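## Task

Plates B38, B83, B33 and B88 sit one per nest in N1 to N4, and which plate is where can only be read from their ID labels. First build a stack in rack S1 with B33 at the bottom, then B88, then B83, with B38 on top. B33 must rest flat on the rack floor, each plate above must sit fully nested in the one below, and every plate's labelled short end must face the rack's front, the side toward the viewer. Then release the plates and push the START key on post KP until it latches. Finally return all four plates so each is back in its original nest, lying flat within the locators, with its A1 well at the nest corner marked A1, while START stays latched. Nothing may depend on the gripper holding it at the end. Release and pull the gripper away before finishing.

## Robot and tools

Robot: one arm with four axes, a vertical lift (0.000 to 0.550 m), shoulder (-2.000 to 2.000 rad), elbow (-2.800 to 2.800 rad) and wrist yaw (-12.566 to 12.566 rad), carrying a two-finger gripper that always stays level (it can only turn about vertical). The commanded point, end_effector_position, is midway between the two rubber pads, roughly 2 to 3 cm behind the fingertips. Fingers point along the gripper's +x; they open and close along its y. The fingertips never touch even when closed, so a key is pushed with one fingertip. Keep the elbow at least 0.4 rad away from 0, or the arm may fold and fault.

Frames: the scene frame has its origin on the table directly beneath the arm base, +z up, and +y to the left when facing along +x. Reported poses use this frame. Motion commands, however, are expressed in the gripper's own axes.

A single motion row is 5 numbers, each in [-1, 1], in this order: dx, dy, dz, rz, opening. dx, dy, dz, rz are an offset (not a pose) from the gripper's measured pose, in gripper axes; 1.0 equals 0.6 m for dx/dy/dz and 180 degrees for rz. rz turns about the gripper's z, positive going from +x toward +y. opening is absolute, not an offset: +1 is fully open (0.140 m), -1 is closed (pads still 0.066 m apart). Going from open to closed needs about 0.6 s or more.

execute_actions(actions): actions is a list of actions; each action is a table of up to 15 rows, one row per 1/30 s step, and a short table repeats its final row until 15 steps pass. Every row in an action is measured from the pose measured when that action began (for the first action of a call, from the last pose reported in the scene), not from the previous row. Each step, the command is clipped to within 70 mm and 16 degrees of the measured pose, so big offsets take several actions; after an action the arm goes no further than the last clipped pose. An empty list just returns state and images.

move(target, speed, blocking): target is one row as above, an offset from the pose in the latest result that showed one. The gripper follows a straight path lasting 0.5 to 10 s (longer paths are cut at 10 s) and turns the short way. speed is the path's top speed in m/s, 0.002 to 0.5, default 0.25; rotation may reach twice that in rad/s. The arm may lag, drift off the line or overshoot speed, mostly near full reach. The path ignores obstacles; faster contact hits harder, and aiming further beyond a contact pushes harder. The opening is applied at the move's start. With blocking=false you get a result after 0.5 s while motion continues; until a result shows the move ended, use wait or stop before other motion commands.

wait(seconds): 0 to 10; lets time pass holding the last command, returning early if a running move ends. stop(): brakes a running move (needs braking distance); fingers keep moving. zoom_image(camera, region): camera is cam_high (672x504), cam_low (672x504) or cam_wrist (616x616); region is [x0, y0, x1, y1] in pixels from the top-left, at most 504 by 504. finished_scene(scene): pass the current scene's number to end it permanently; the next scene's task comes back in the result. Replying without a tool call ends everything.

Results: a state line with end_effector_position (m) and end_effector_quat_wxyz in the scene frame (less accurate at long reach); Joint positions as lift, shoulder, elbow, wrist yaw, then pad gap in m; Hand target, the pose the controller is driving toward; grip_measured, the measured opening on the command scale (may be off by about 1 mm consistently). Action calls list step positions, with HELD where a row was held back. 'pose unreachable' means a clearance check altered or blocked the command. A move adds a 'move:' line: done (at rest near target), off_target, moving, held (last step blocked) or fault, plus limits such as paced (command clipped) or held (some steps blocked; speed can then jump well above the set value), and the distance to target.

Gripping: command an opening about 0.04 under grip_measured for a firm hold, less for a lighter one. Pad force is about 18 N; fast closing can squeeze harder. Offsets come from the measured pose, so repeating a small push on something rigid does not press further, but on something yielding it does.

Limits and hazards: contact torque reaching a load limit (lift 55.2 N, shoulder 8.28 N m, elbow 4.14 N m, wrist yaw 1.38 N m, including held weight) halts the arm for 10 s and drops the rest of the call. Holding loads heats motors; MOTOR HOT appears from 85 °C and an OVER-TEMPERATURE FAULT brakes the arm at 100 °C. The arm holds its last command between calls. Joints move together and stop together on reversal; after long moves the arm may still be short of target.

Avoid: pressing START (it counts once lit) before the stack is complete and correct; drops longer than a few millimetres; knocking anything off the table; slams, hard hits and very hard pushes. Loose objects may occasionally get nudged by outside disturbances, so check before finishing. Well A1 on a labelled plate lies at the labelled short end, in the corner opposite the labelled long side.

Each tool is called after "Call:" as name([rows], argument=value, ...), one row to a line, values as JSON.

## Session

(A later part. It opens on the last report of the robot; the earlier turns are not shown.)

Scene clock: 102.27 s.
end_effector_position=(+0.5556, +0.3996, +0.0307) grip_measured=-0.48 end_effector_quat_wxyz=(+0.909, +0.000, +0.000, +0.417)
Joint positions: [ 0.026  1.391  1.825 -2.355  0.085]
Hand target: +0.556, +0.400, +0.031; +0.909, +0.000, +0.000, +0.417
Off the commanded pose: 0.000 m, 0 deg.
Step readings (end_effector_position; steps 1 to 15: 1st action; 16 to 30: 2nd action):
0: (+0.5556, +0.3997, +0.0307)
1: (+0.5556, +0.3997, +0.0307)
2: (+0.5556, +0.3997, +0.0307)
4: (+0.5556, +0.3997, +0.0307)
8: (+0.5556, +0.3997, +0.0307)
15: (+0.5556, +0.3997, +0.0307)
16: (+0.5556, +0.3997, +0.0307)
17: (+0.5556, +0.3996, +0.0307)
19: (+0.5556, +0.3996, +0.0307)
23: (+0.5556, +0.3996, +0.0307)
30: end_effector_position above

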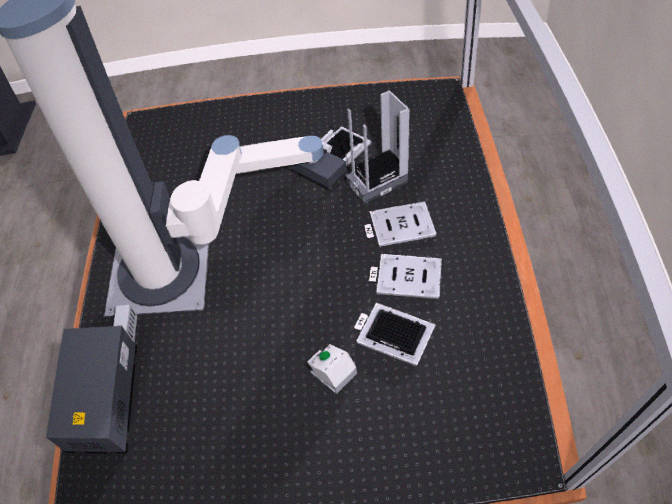

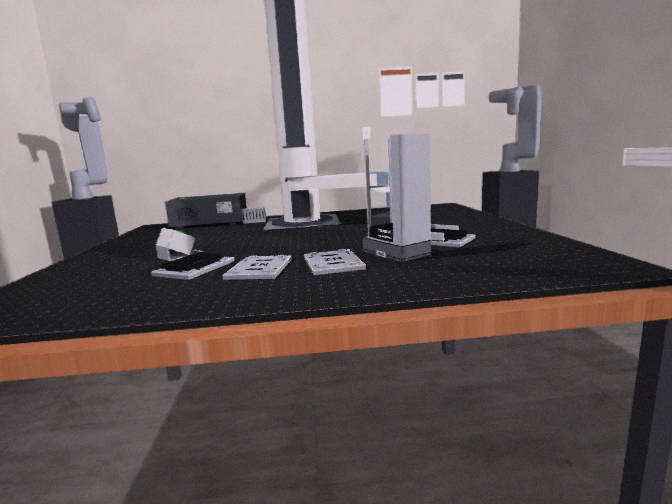

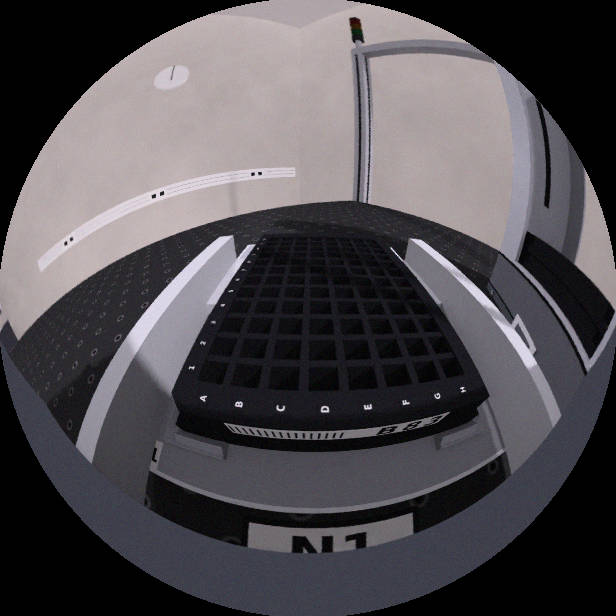

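Call:
execute_actions([
  [[0,0,0,0,0.1]],
])

Call:
move(target=[-0.27,0,0,0,0.1])

Call:
move(target=[-0.1616,-0.7598,-0.03,-0.3097,0.1])

Call:
move(target=[0,0,-0.0325,0,0.1], speed=0.1)

Scene clock: 140.07 s.
end_effector_position=(+0.6673, +0.2506, +0.0870) grip_measured=+0.10 end_effector_quat_wxyz=(+0.970, +0.000, +0.000, +0.245)
Joint positions: [ 0.082  1.06   1.828 -2.393  0.107]
Hand target: +0.667, +0.251, +0.087; +0.970, +0.000, +0.000, +0.245
Off the commanded pose: 0.000 m, 0 deg.
Step readings (end_effector_position):
0: (+0.6673, +0.2506, +0.0870)
1: (+0.6673, +0.2506, +0.0870)
2: (+0.6673, +0.2506, +0.0870)
4: (+0.6673, +0.2506, +0.0870)
8: (+0.6673, +0.2506, +0.0870)
15: end_effector_position above

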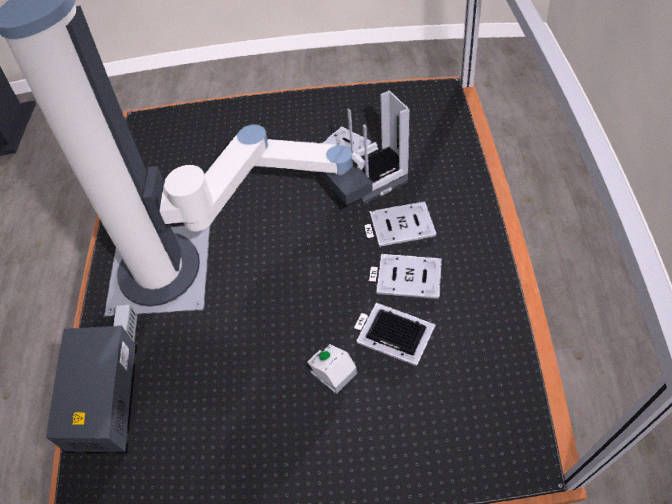

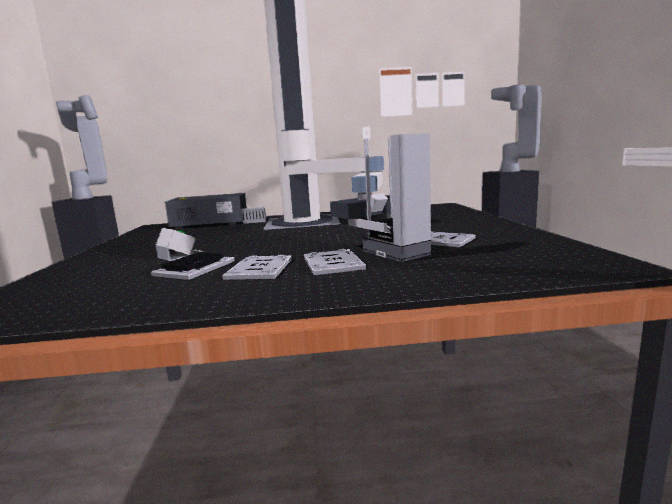

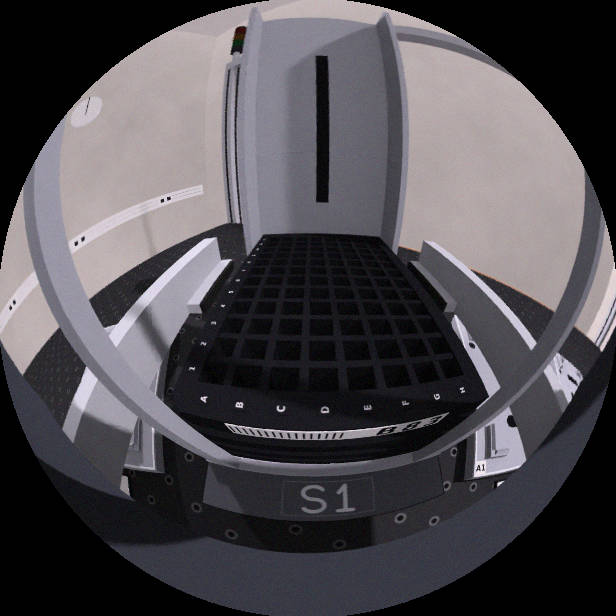

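Scene clock: 141.13 s.
end_effector_position=(+0.5247, +0.1736, +0.0870) grip_measured=+0.10 end_effector_quat_wxyz=(+0.970, +0.000, +0.000, +0.245)
Joint positions: [ 0.082  1.375  0.995 -1.875  0.107]
Hand target: +0.525, +0.174, +0.087; +0.970, +0.000, +0.000, +0.245
Off the commanded pose: 0.000 m, 0 deg.
move: done

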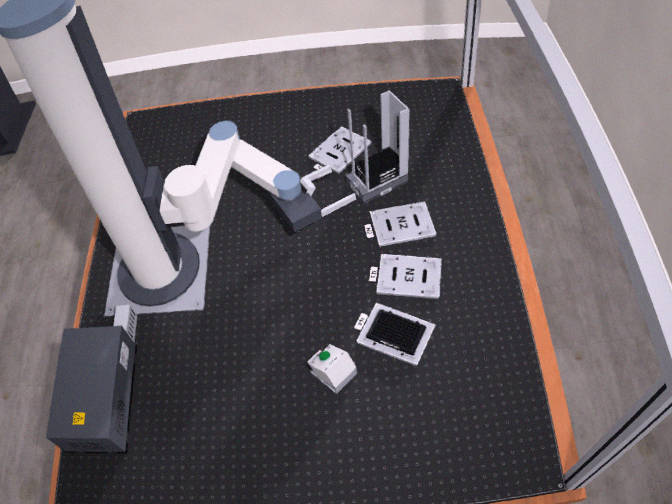

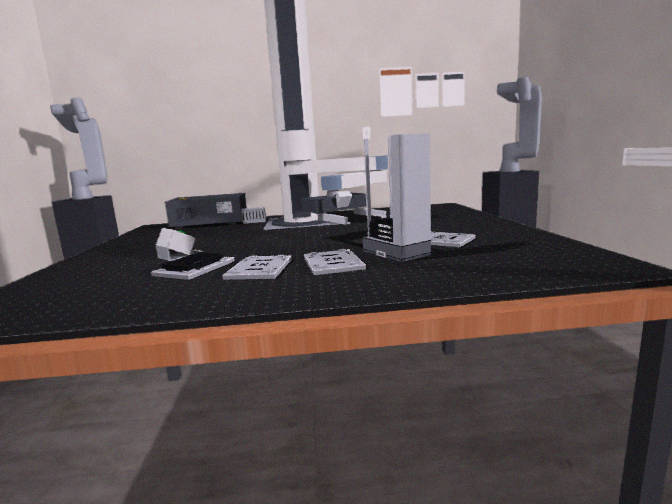

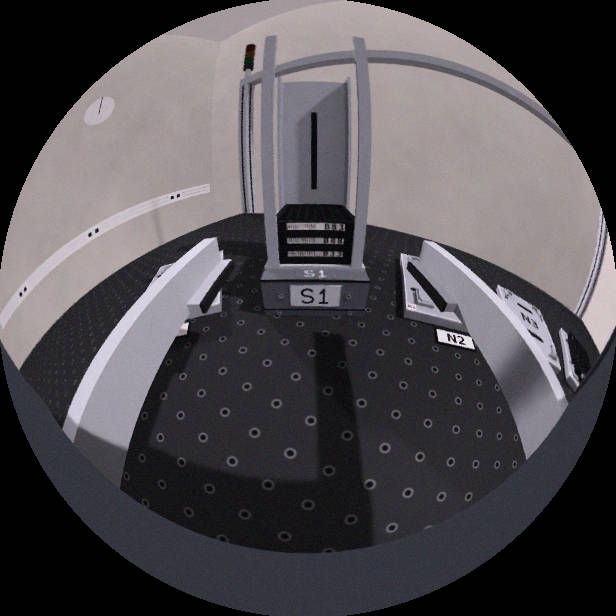

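Scene clock: 143.50 s.
end_effector_position=(+0.6556, -0.2738, +0.0690) grip_measured=+0.10 end_effector_quat_wxyz=(+0.972, +0.000, +0.000, -0.237)
Joint positions: [ 0.064  0.064  1.833 -2.375  0.107]
Hand target: +0.656, -0.274, +0.069; +0.972, +0.000, +0.000, -0.237
Off the commanded pose: 0.000 m, 0 deg.
move: done

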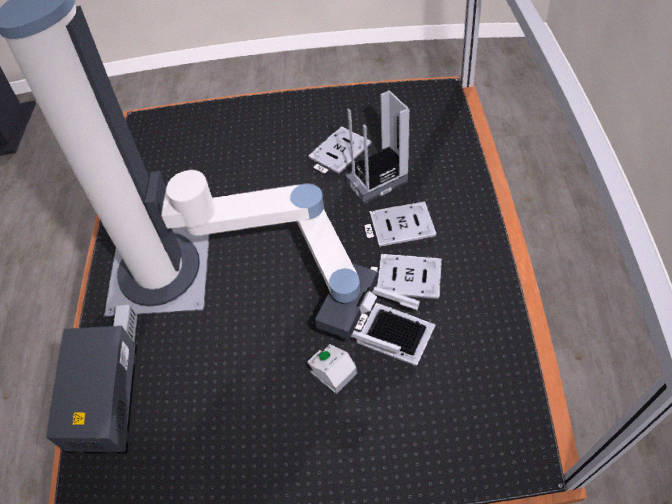

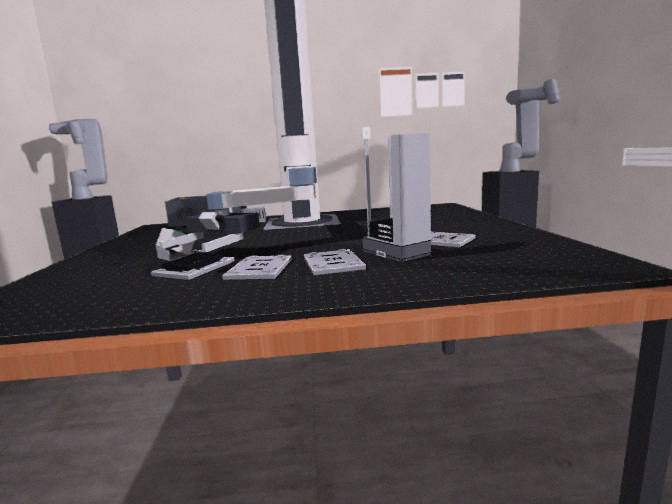

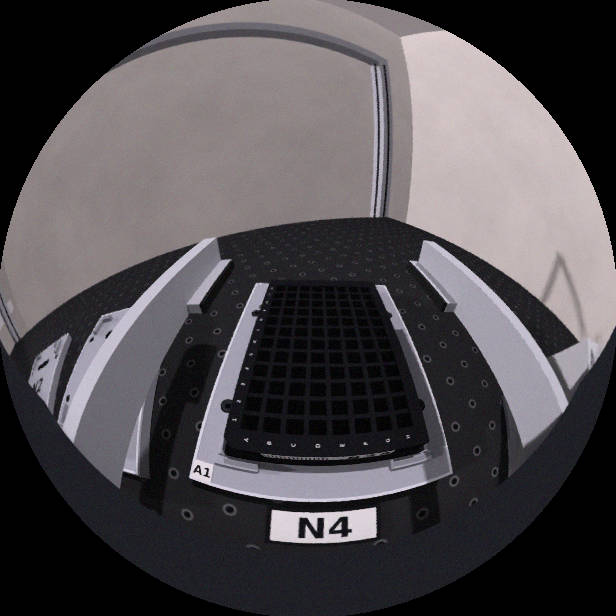

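Scene clock: 144.20 s.
end_effector_position=(+0.6556, -0.2738, +0.0494) grip_measured=+0.10 end_effector_quat_wxyz=(+0.972, +0.000, +0.000, -0.237)
Joint positions: [ 0.044  0.064  1.833 -2.375  0.107]
Hand target: +0.656, -0.274, +0.049; +0.972, +0.000, +0.000, -0.237
Off the commanded pose: 0.000 m, 0 deg.
move: done

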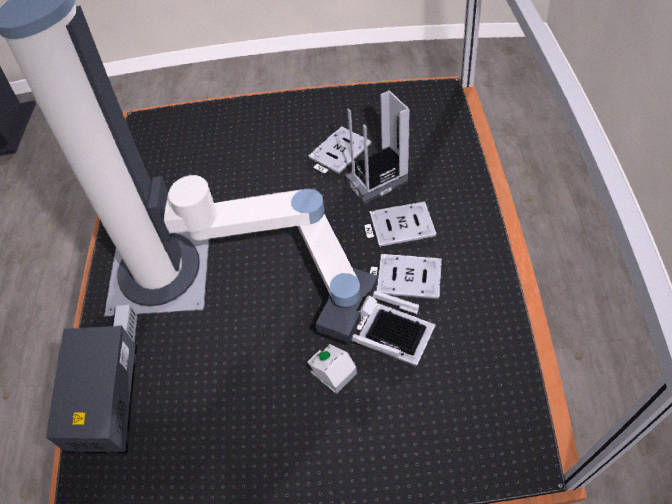

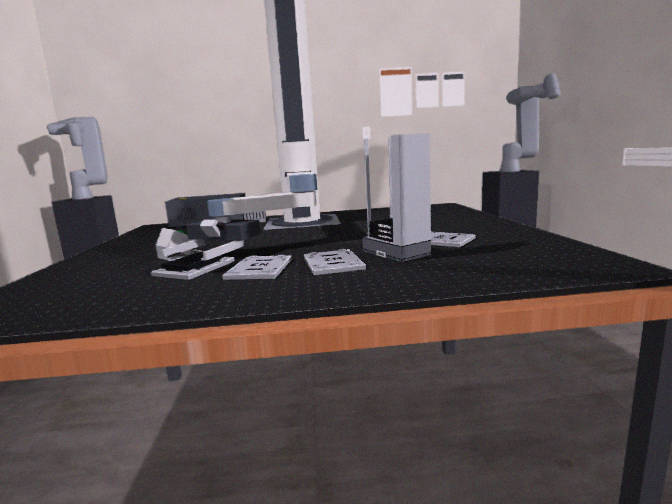

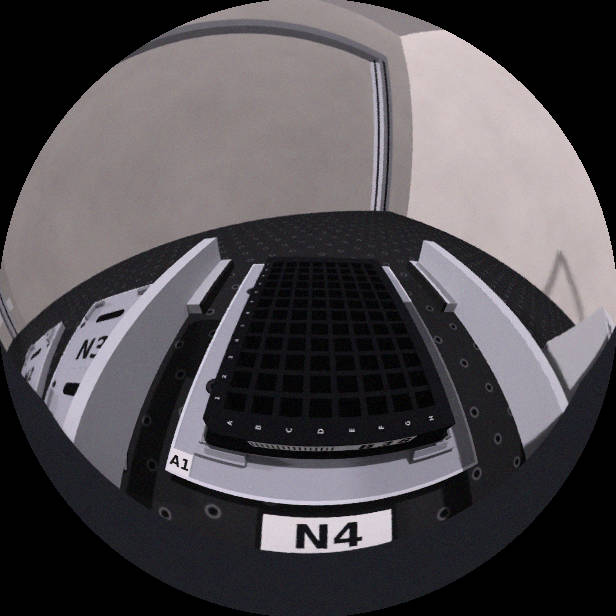

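Close; slight yaw to the right likely.

Call:
move(target=[0.001,-0.002,-0.0315,-0.006,0.1], speed=0.03)

Scene clock: 147.17 s.
end_effector_position=(+0.6555, -0.2752, +0.0305) grip_measured=+0.10 end_effector_quat_wxyz=(+0.969, +0.000, +0.000, -0.246)
Joint positions: [ 0.026  0.066  1.836 -2.399  0.107]
Hand target: +0.656, -0.275, +0.031; +0.969, +0.000, +0.000, -0.246
Off the commanded pose: 0.000 m, 0 deg.
move: done

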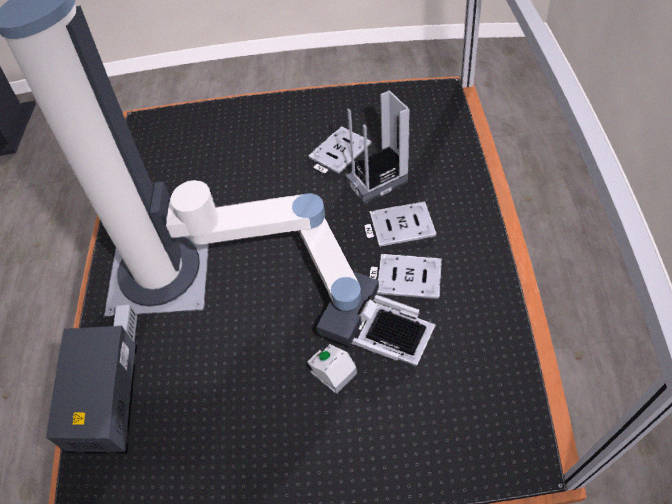

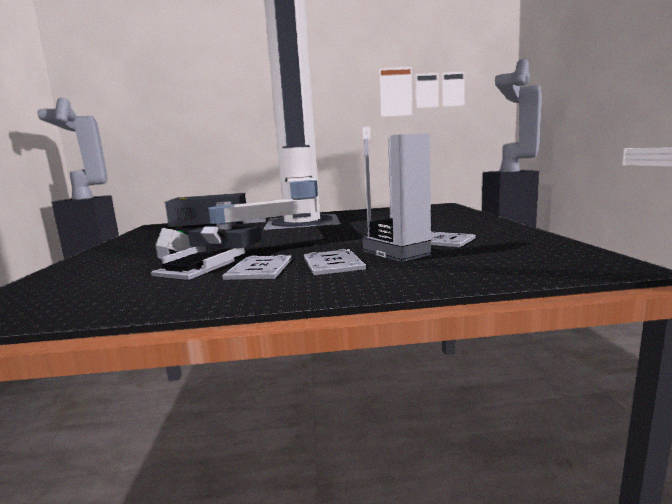

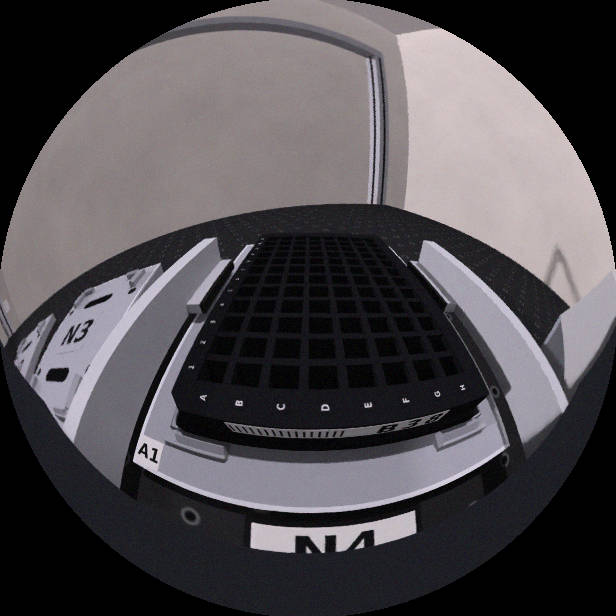

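Call:
execute_actions([
  [[0.0005,0,0,0,-0.36]],
  [[0,0,0,0,-0.52]],
])

Call:
move(target=[0,0,0.486,0,-0.52])

Call:
move(target=[-0.401,0.7799,0,0.3158,-0.52])

Scene clock: 152.87 s.
end_effector_position=(+0.6558, -0.2753, +0.0305) grip_measured=-0.47 end_effector_quat_wxyz=(+0.969, +0.000, +0.000, -0.246)
Joint positions: [ 0.026  0.065  1.838 -2.4    0.085]
Hand target: +0.656, -0.275, +0.031; +0.969, +0.000, +0.000, -0.246
Off the commanded pose: 0.000 m, 0 deg.
Step readings (end_effector_position; steps 1 to 15: 1st action; 16 to 30: 2nd action):
0: (+0.6555, -0.2752, +0.0305)
1: (+0.6555, -0.2752, +0.0305)
2: (+0.6557, -0.2754, +0.0305)
4: (+0.6557, -0.2754, +0.0305)
8: (+0.6557, -0.2754, +0.0305)
15: (+0.6557, -0.2754, +0.0305)
16: (+0.6557, -0.2754, +0.0305)
17: (+0.6558, -0.2753, +0.0305)
19: (+0.6558, -0.2753, +0.0305)
23: (+0.6558, -0.2753, +0.0305)
30: end_effector_position above

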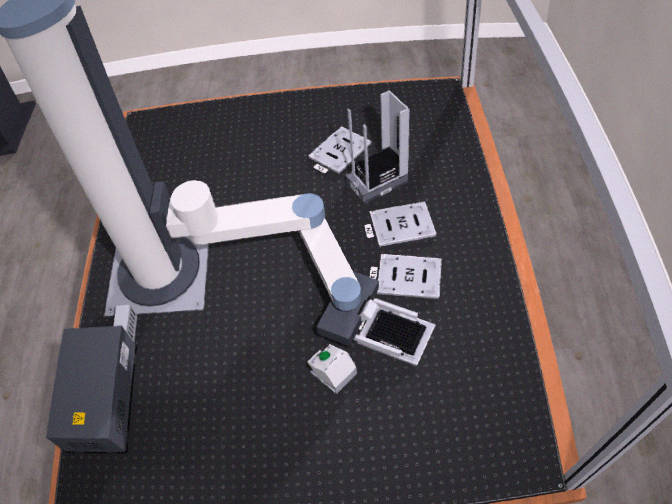

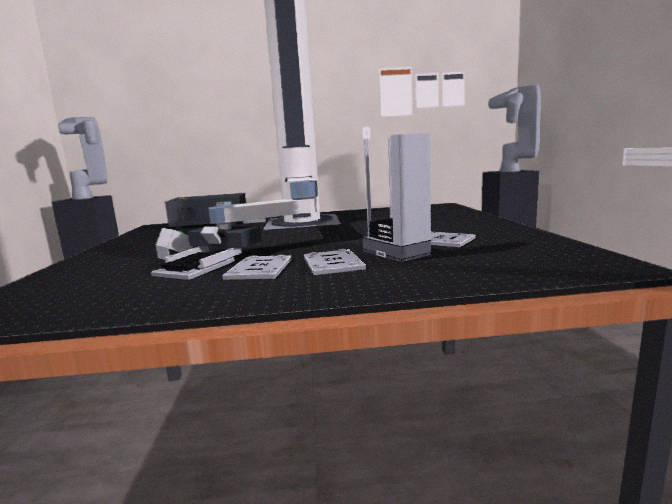

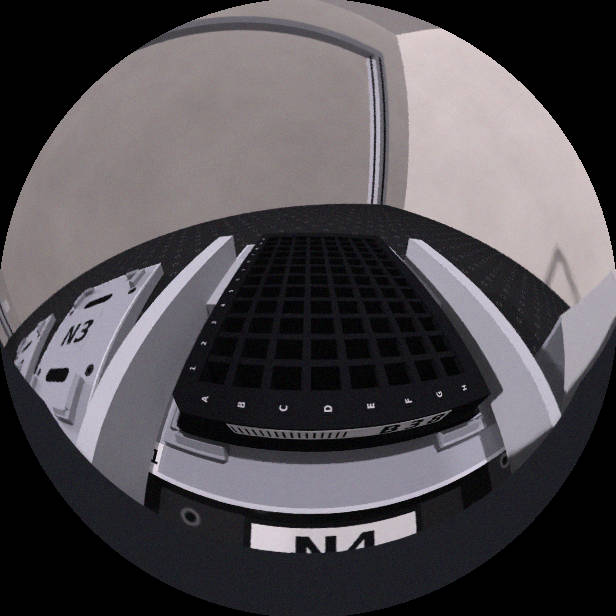

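Scene clock: 154.43 s.
end_effector_position=(+0.6558, -0.2753, +0.3221) grip_measured=-0.47 end_effector_quat_wxyz=(+0.969, +0.000, +0.000, -0.246)
Joint positions: [ 0.317  0.065  1.838 -2.4    0.085]
Hand target: +0.656, -0.275, +0.322; +0.969, +0.000, +0.000, -0.246
Off the commanded pose: 0.000 m, 0 deg.
move: done

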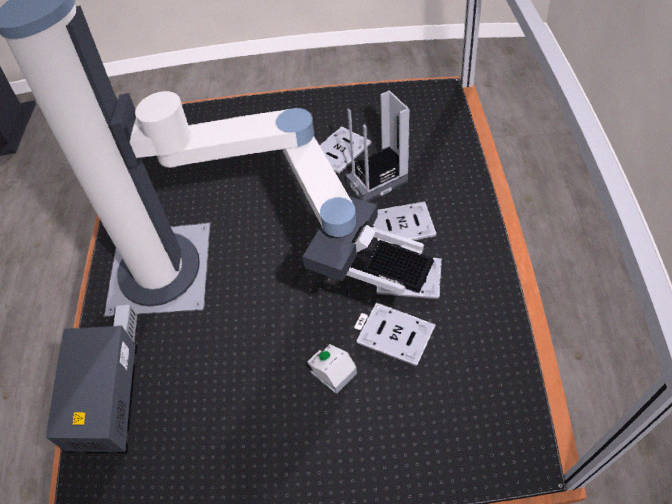

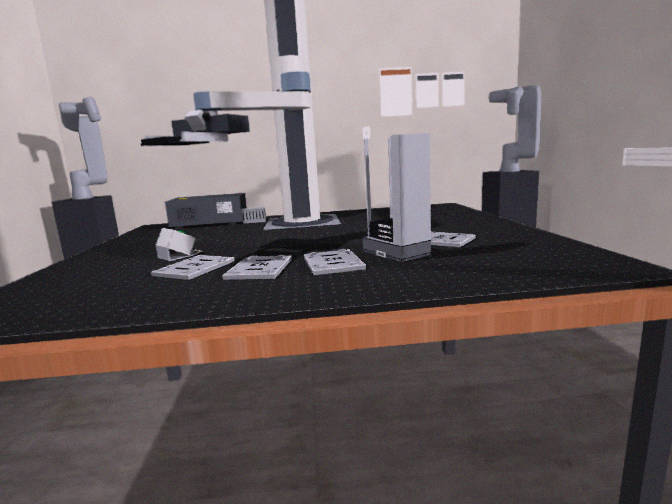

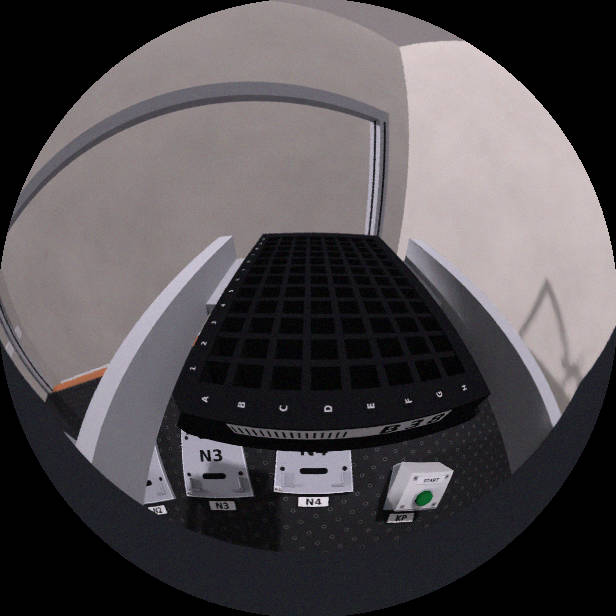

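Scene clock: 156.90 s.
end_effector_position=(+0.6673, +0.2510, +0.3221) grip_measured=-0.47 end_effector_quat_wxyz=(+0.969, +0.000, +0.000, +0.246)
Joint positions: [ 0.317  1.06   1.829 -2.393  0.085]
Hand target: +0.667, +0.251, +0.322; +0.969, +0.000, +0.000, +0.245
Off the commanded pose: 0.000 m, 0 deg.
move: done

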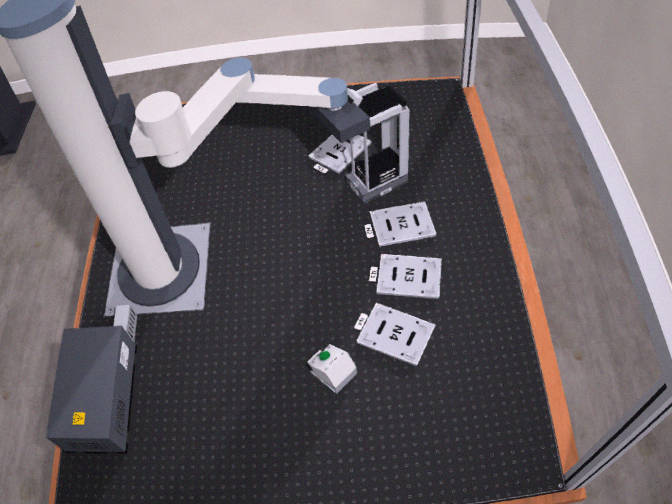

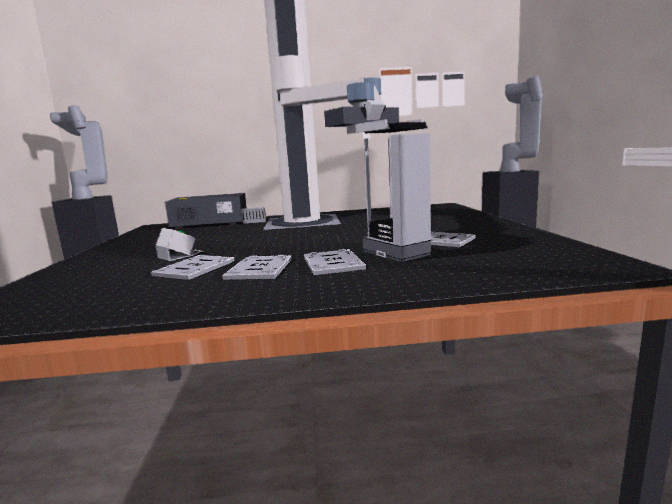

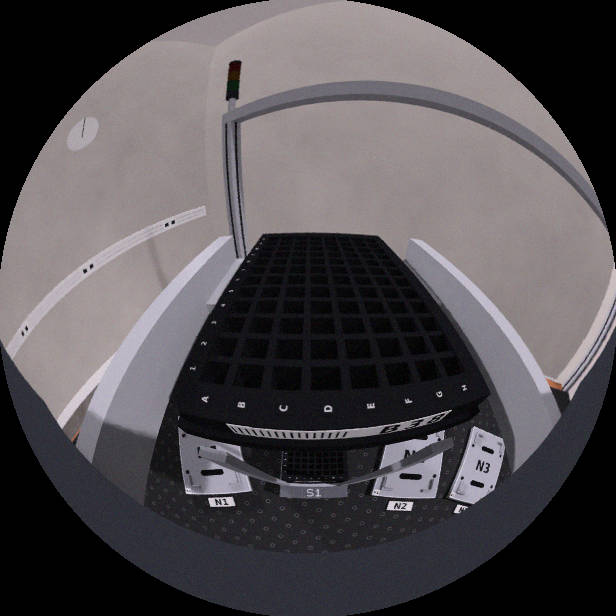

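Call:
move(target=[-0.0005,-0.0005,-0.032,-0.003,-0.52], speed=0.02)

Scene clock: 160.83 s.
end_effector_position=(+0.6672, +0.2506, +0.3029) grip_measured=-0.47 end_effector_quat_wxyz=(+0.970, +0.000, +0.000, +0.241)
Joint positions: [ 0.298  1.064  1.827 -2.403  0.085]
Hand target: +0.667, +0.251, +0.303; +0.971, +0.000, +0.000, +0.241
Off the commanded pose: 0.000 m, 0 deg.
move: done

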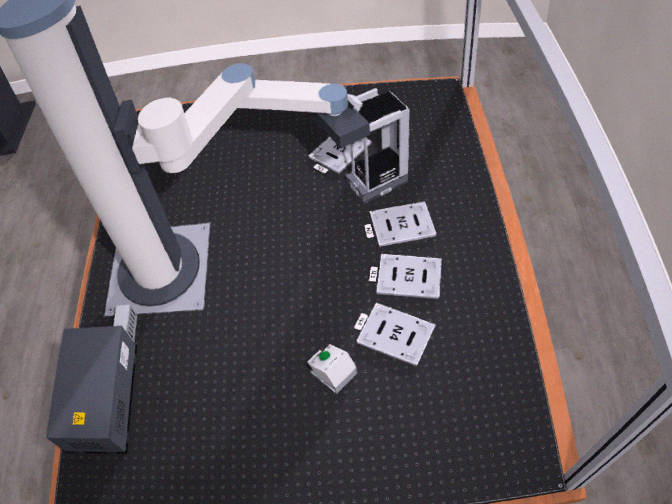

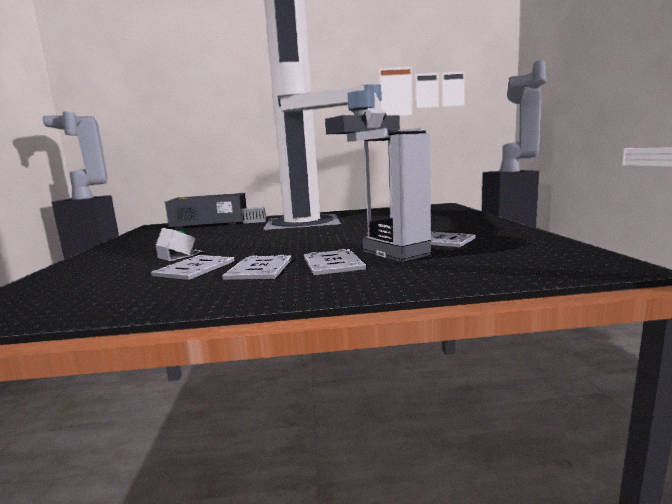

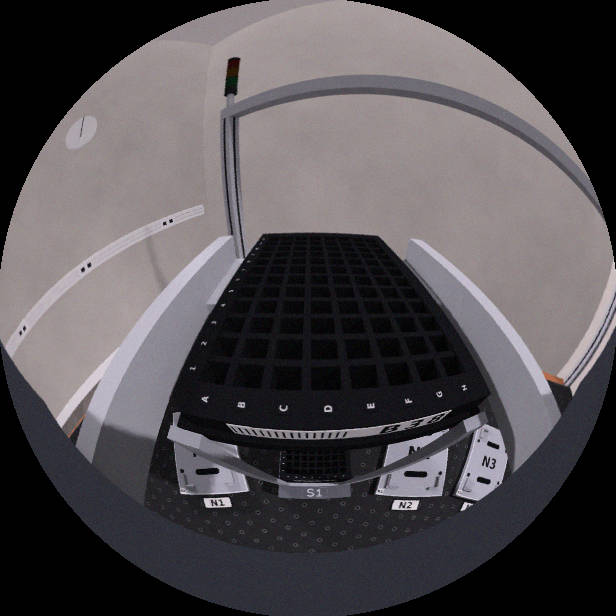

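Call:
move(target=[0,0,-0.323,0,-0.52], speed=0.2)

Call:
move(target=[0,0,-0.015,0,-0.52], speed=0.015)

Call:
execute_actions([
  [[0,0,0,0.0025,0.1]],
])

Call:
move(target=[-0.27,0,0,0,0.1])

Call:
zoom_image(camera="cam_wrist", region=[240,180,400,320])

Call:
move(target=[-0.529,-0.612,0.04,-0.434,-1])

Scene clock: 171.77 s.
end_effector_position=(+0.6672, +0.2506, +0.1090) grip_measured=-0.47 end_effector_quat_wxyz=(+0.970, +0.000, +0.000, +0.241)
Joint positions: [ 0.104  1.064  1.827 -2.403  0.085]
Hand target: +0.667, +0.251, +0.109; +0.970, +0.000, +0.000, +0.241
Off the commanded pose: 0.000 m, 0 deg.
move: done

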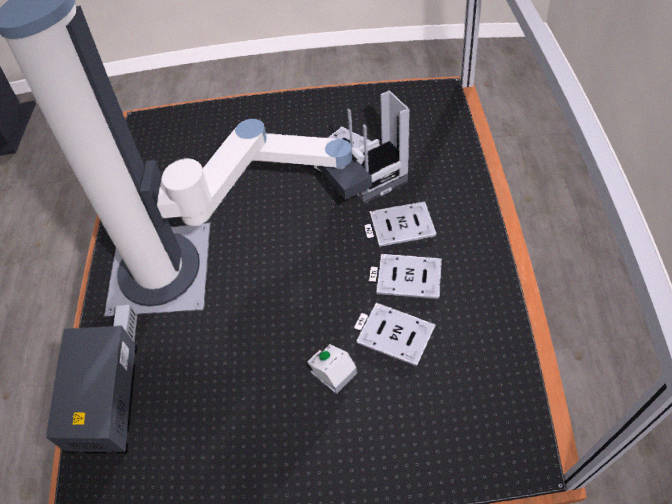

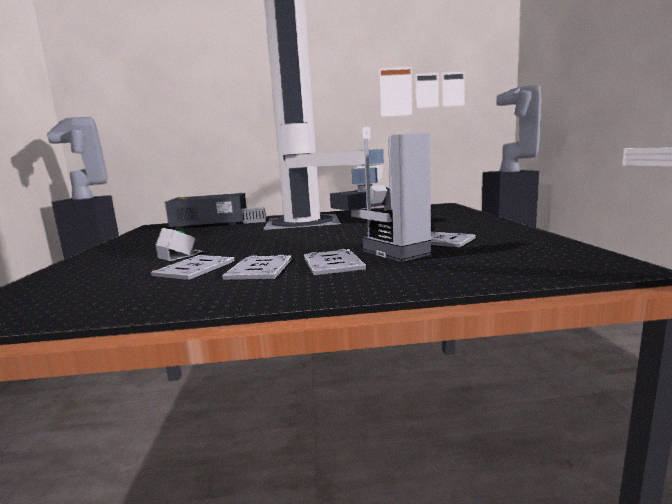

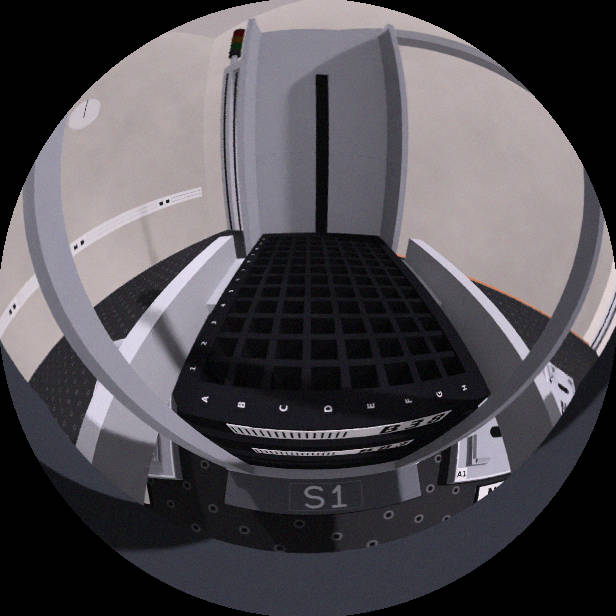

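Scene clock: 172.60 s.
end_effector_position=(+0.6672, +0.2506, +0.1000) grip_measured=-0.47 end_effector_quat_wxyz=(+0.970, +0.000, +0.000, +0.241)
Joint positions: [ 0.095  1.064  1.827 -2.403  0.085]
Hand target: +0.667, +0.251, +0.100; +0.970, +0.000, +0.000, +0.241
Off the commanded pose: 0.000 m, 0 deg.
move: done

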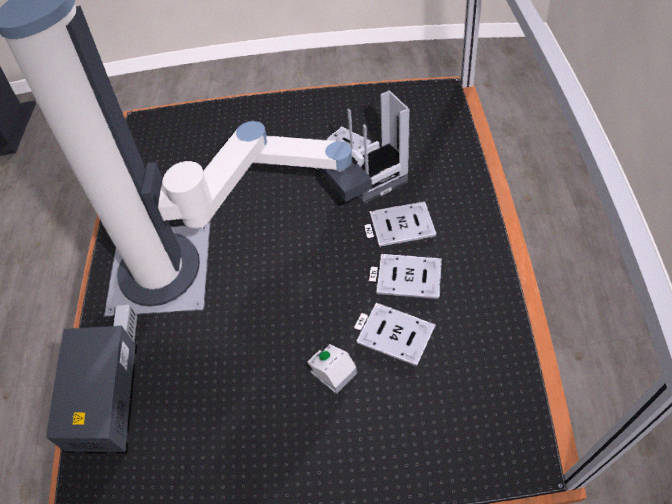

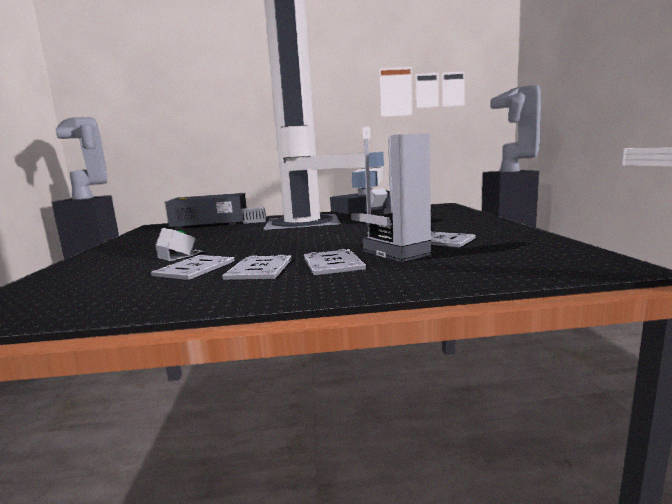

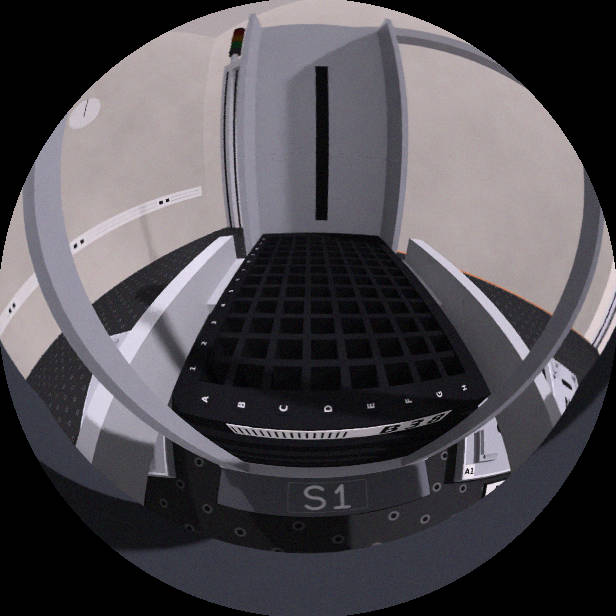

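Scene clock: 173.10 s.
end_effector_position=(+0.6672, +0.2506, +0.1000) grip_measured=+0.10 end_effector_quat_wxyz=(+0.970, +0.000, +0.000, +0.245)
Joint positions: [ 0.095  1.061  1.827 -2.393  0.107]
Hand target: +0.667, +0.251, +0.100; +0.970, +0.000, +0.000, +0.245
Off the commanded pose: 0.000 m, 0 deg.
Step readings (end_effector_position):
0: (+0.6672, +0.2506, +0.1000)
1: (+0.6672, +0.2507, +0.1000)
2: (+0.6671, +0.2508, +0.1000)
4: (+0.6672, +0.2506, +0.1000)
8: (+0.6672, +0.2506, +0.1000)
15: end_effector_position above

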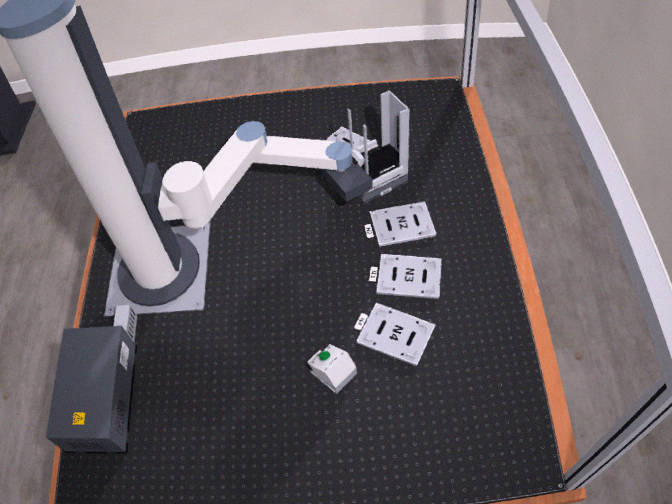

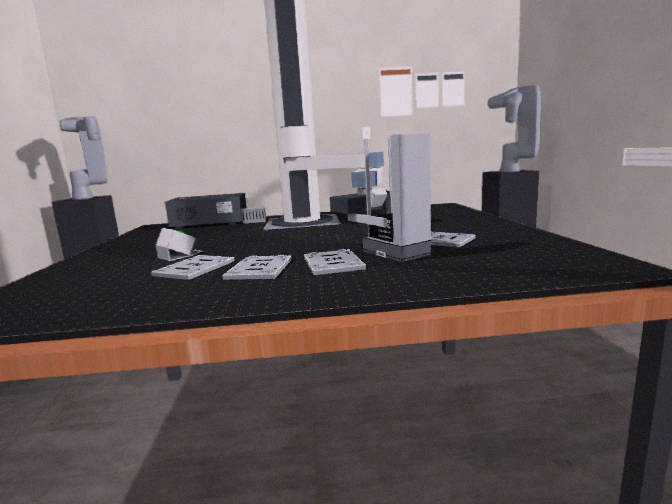

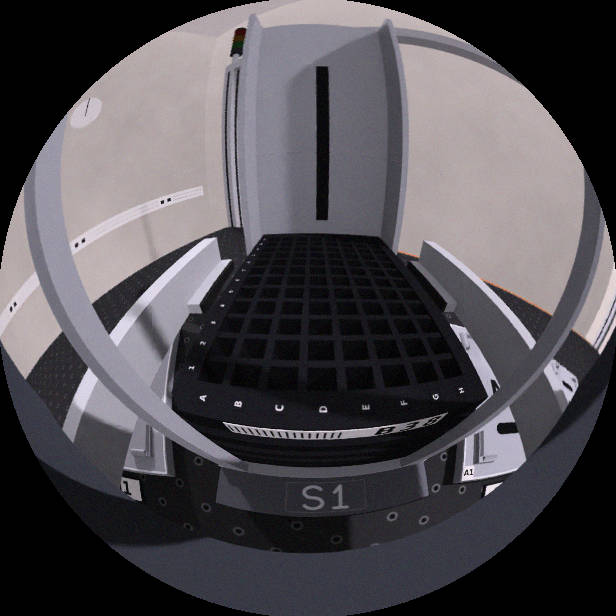

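Scene clock: 174.17 s.
end_effector_position=(+0.5246, +0.1737, +0.1000) grip_measured=+0.10 end_effector_quat_wxyz=(+0.970, +0.000, +0.000, +0.245)
Joint positions: [ 0.095  1.375  0.994 -1.875  0.107]
Hand target: +0.525, +0.174, +0.100; +0.970, +0.000, +0.000, +0.245
Off the commanded pose: 0.000 m, 0 deg.
move: done

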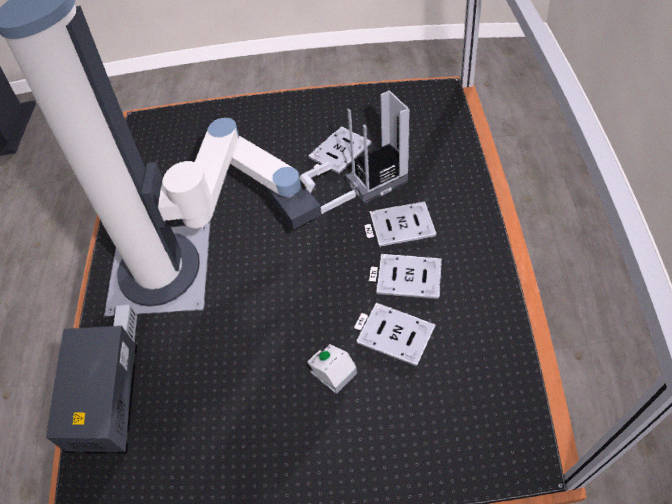

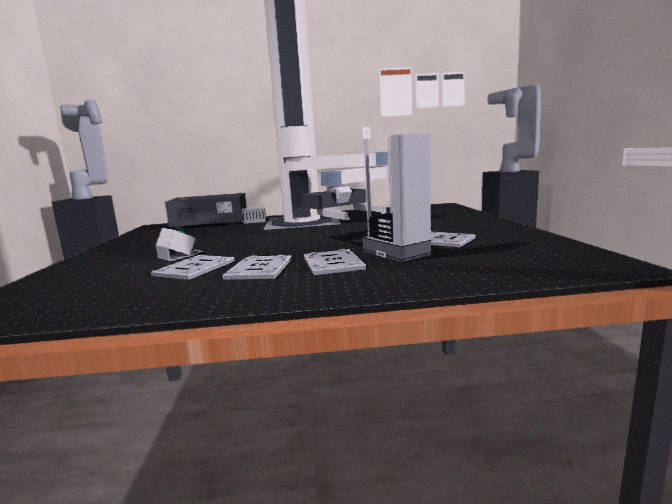

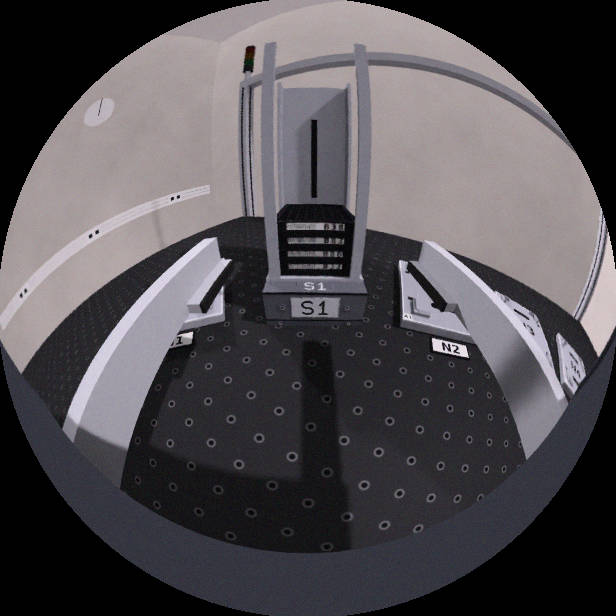

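Region (240, 180, 400, 320) of cam_wrist's 616x616 image, scaled by 3.150, with more detail than that image has; it fills the top 441 rows of this view, and the rest is white.

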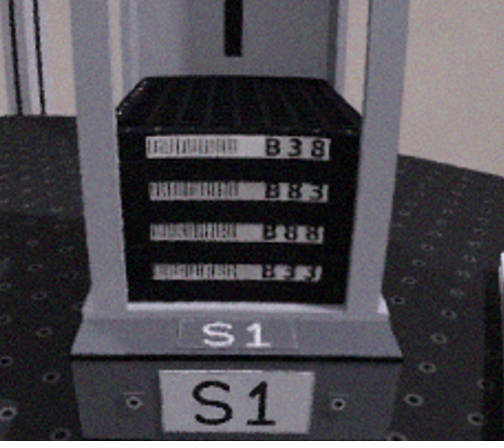

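Scene clock: 177.27 s.
end_effector_position=(+0.4193, -0.3002, +0.1240) grip_measured=-0.99 end_effector_quat_wxyz=(+0.907, +0.000, +0.000, -0.421)
Joint positions: [ 0.119  0.039  0.979 -1.887  0.066]
Hand target: +0.419, -0.300, +0.124; +0.907, +0.000, +0.000, -0.421
Off the commanded pose: 0.000 m, 0 deg.
move: done

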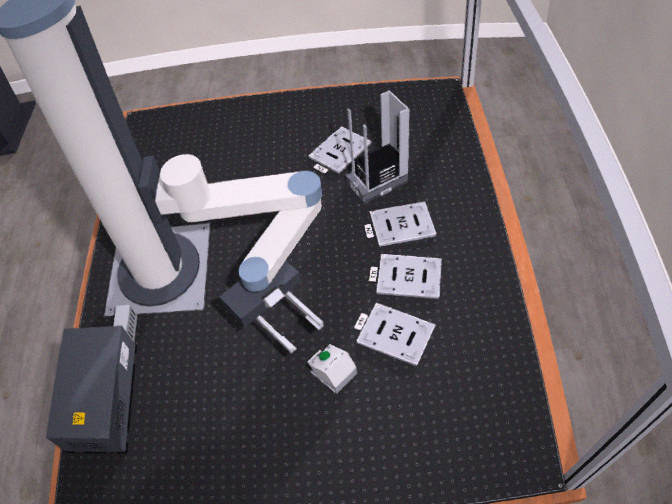

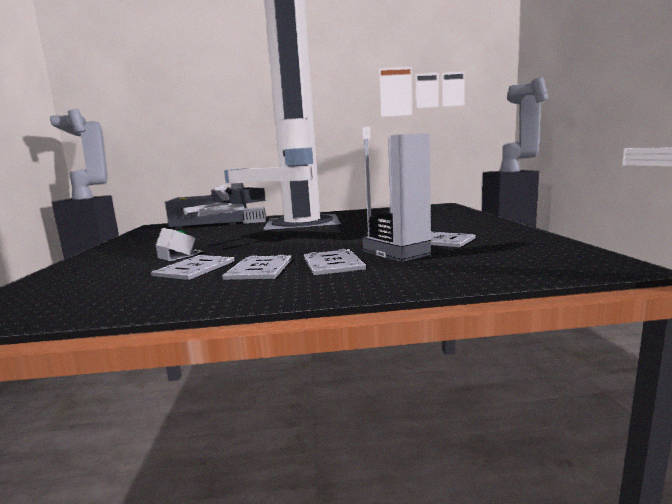

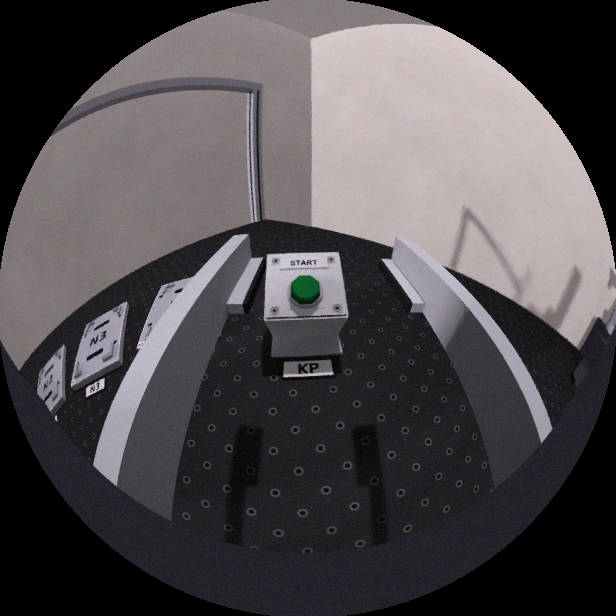

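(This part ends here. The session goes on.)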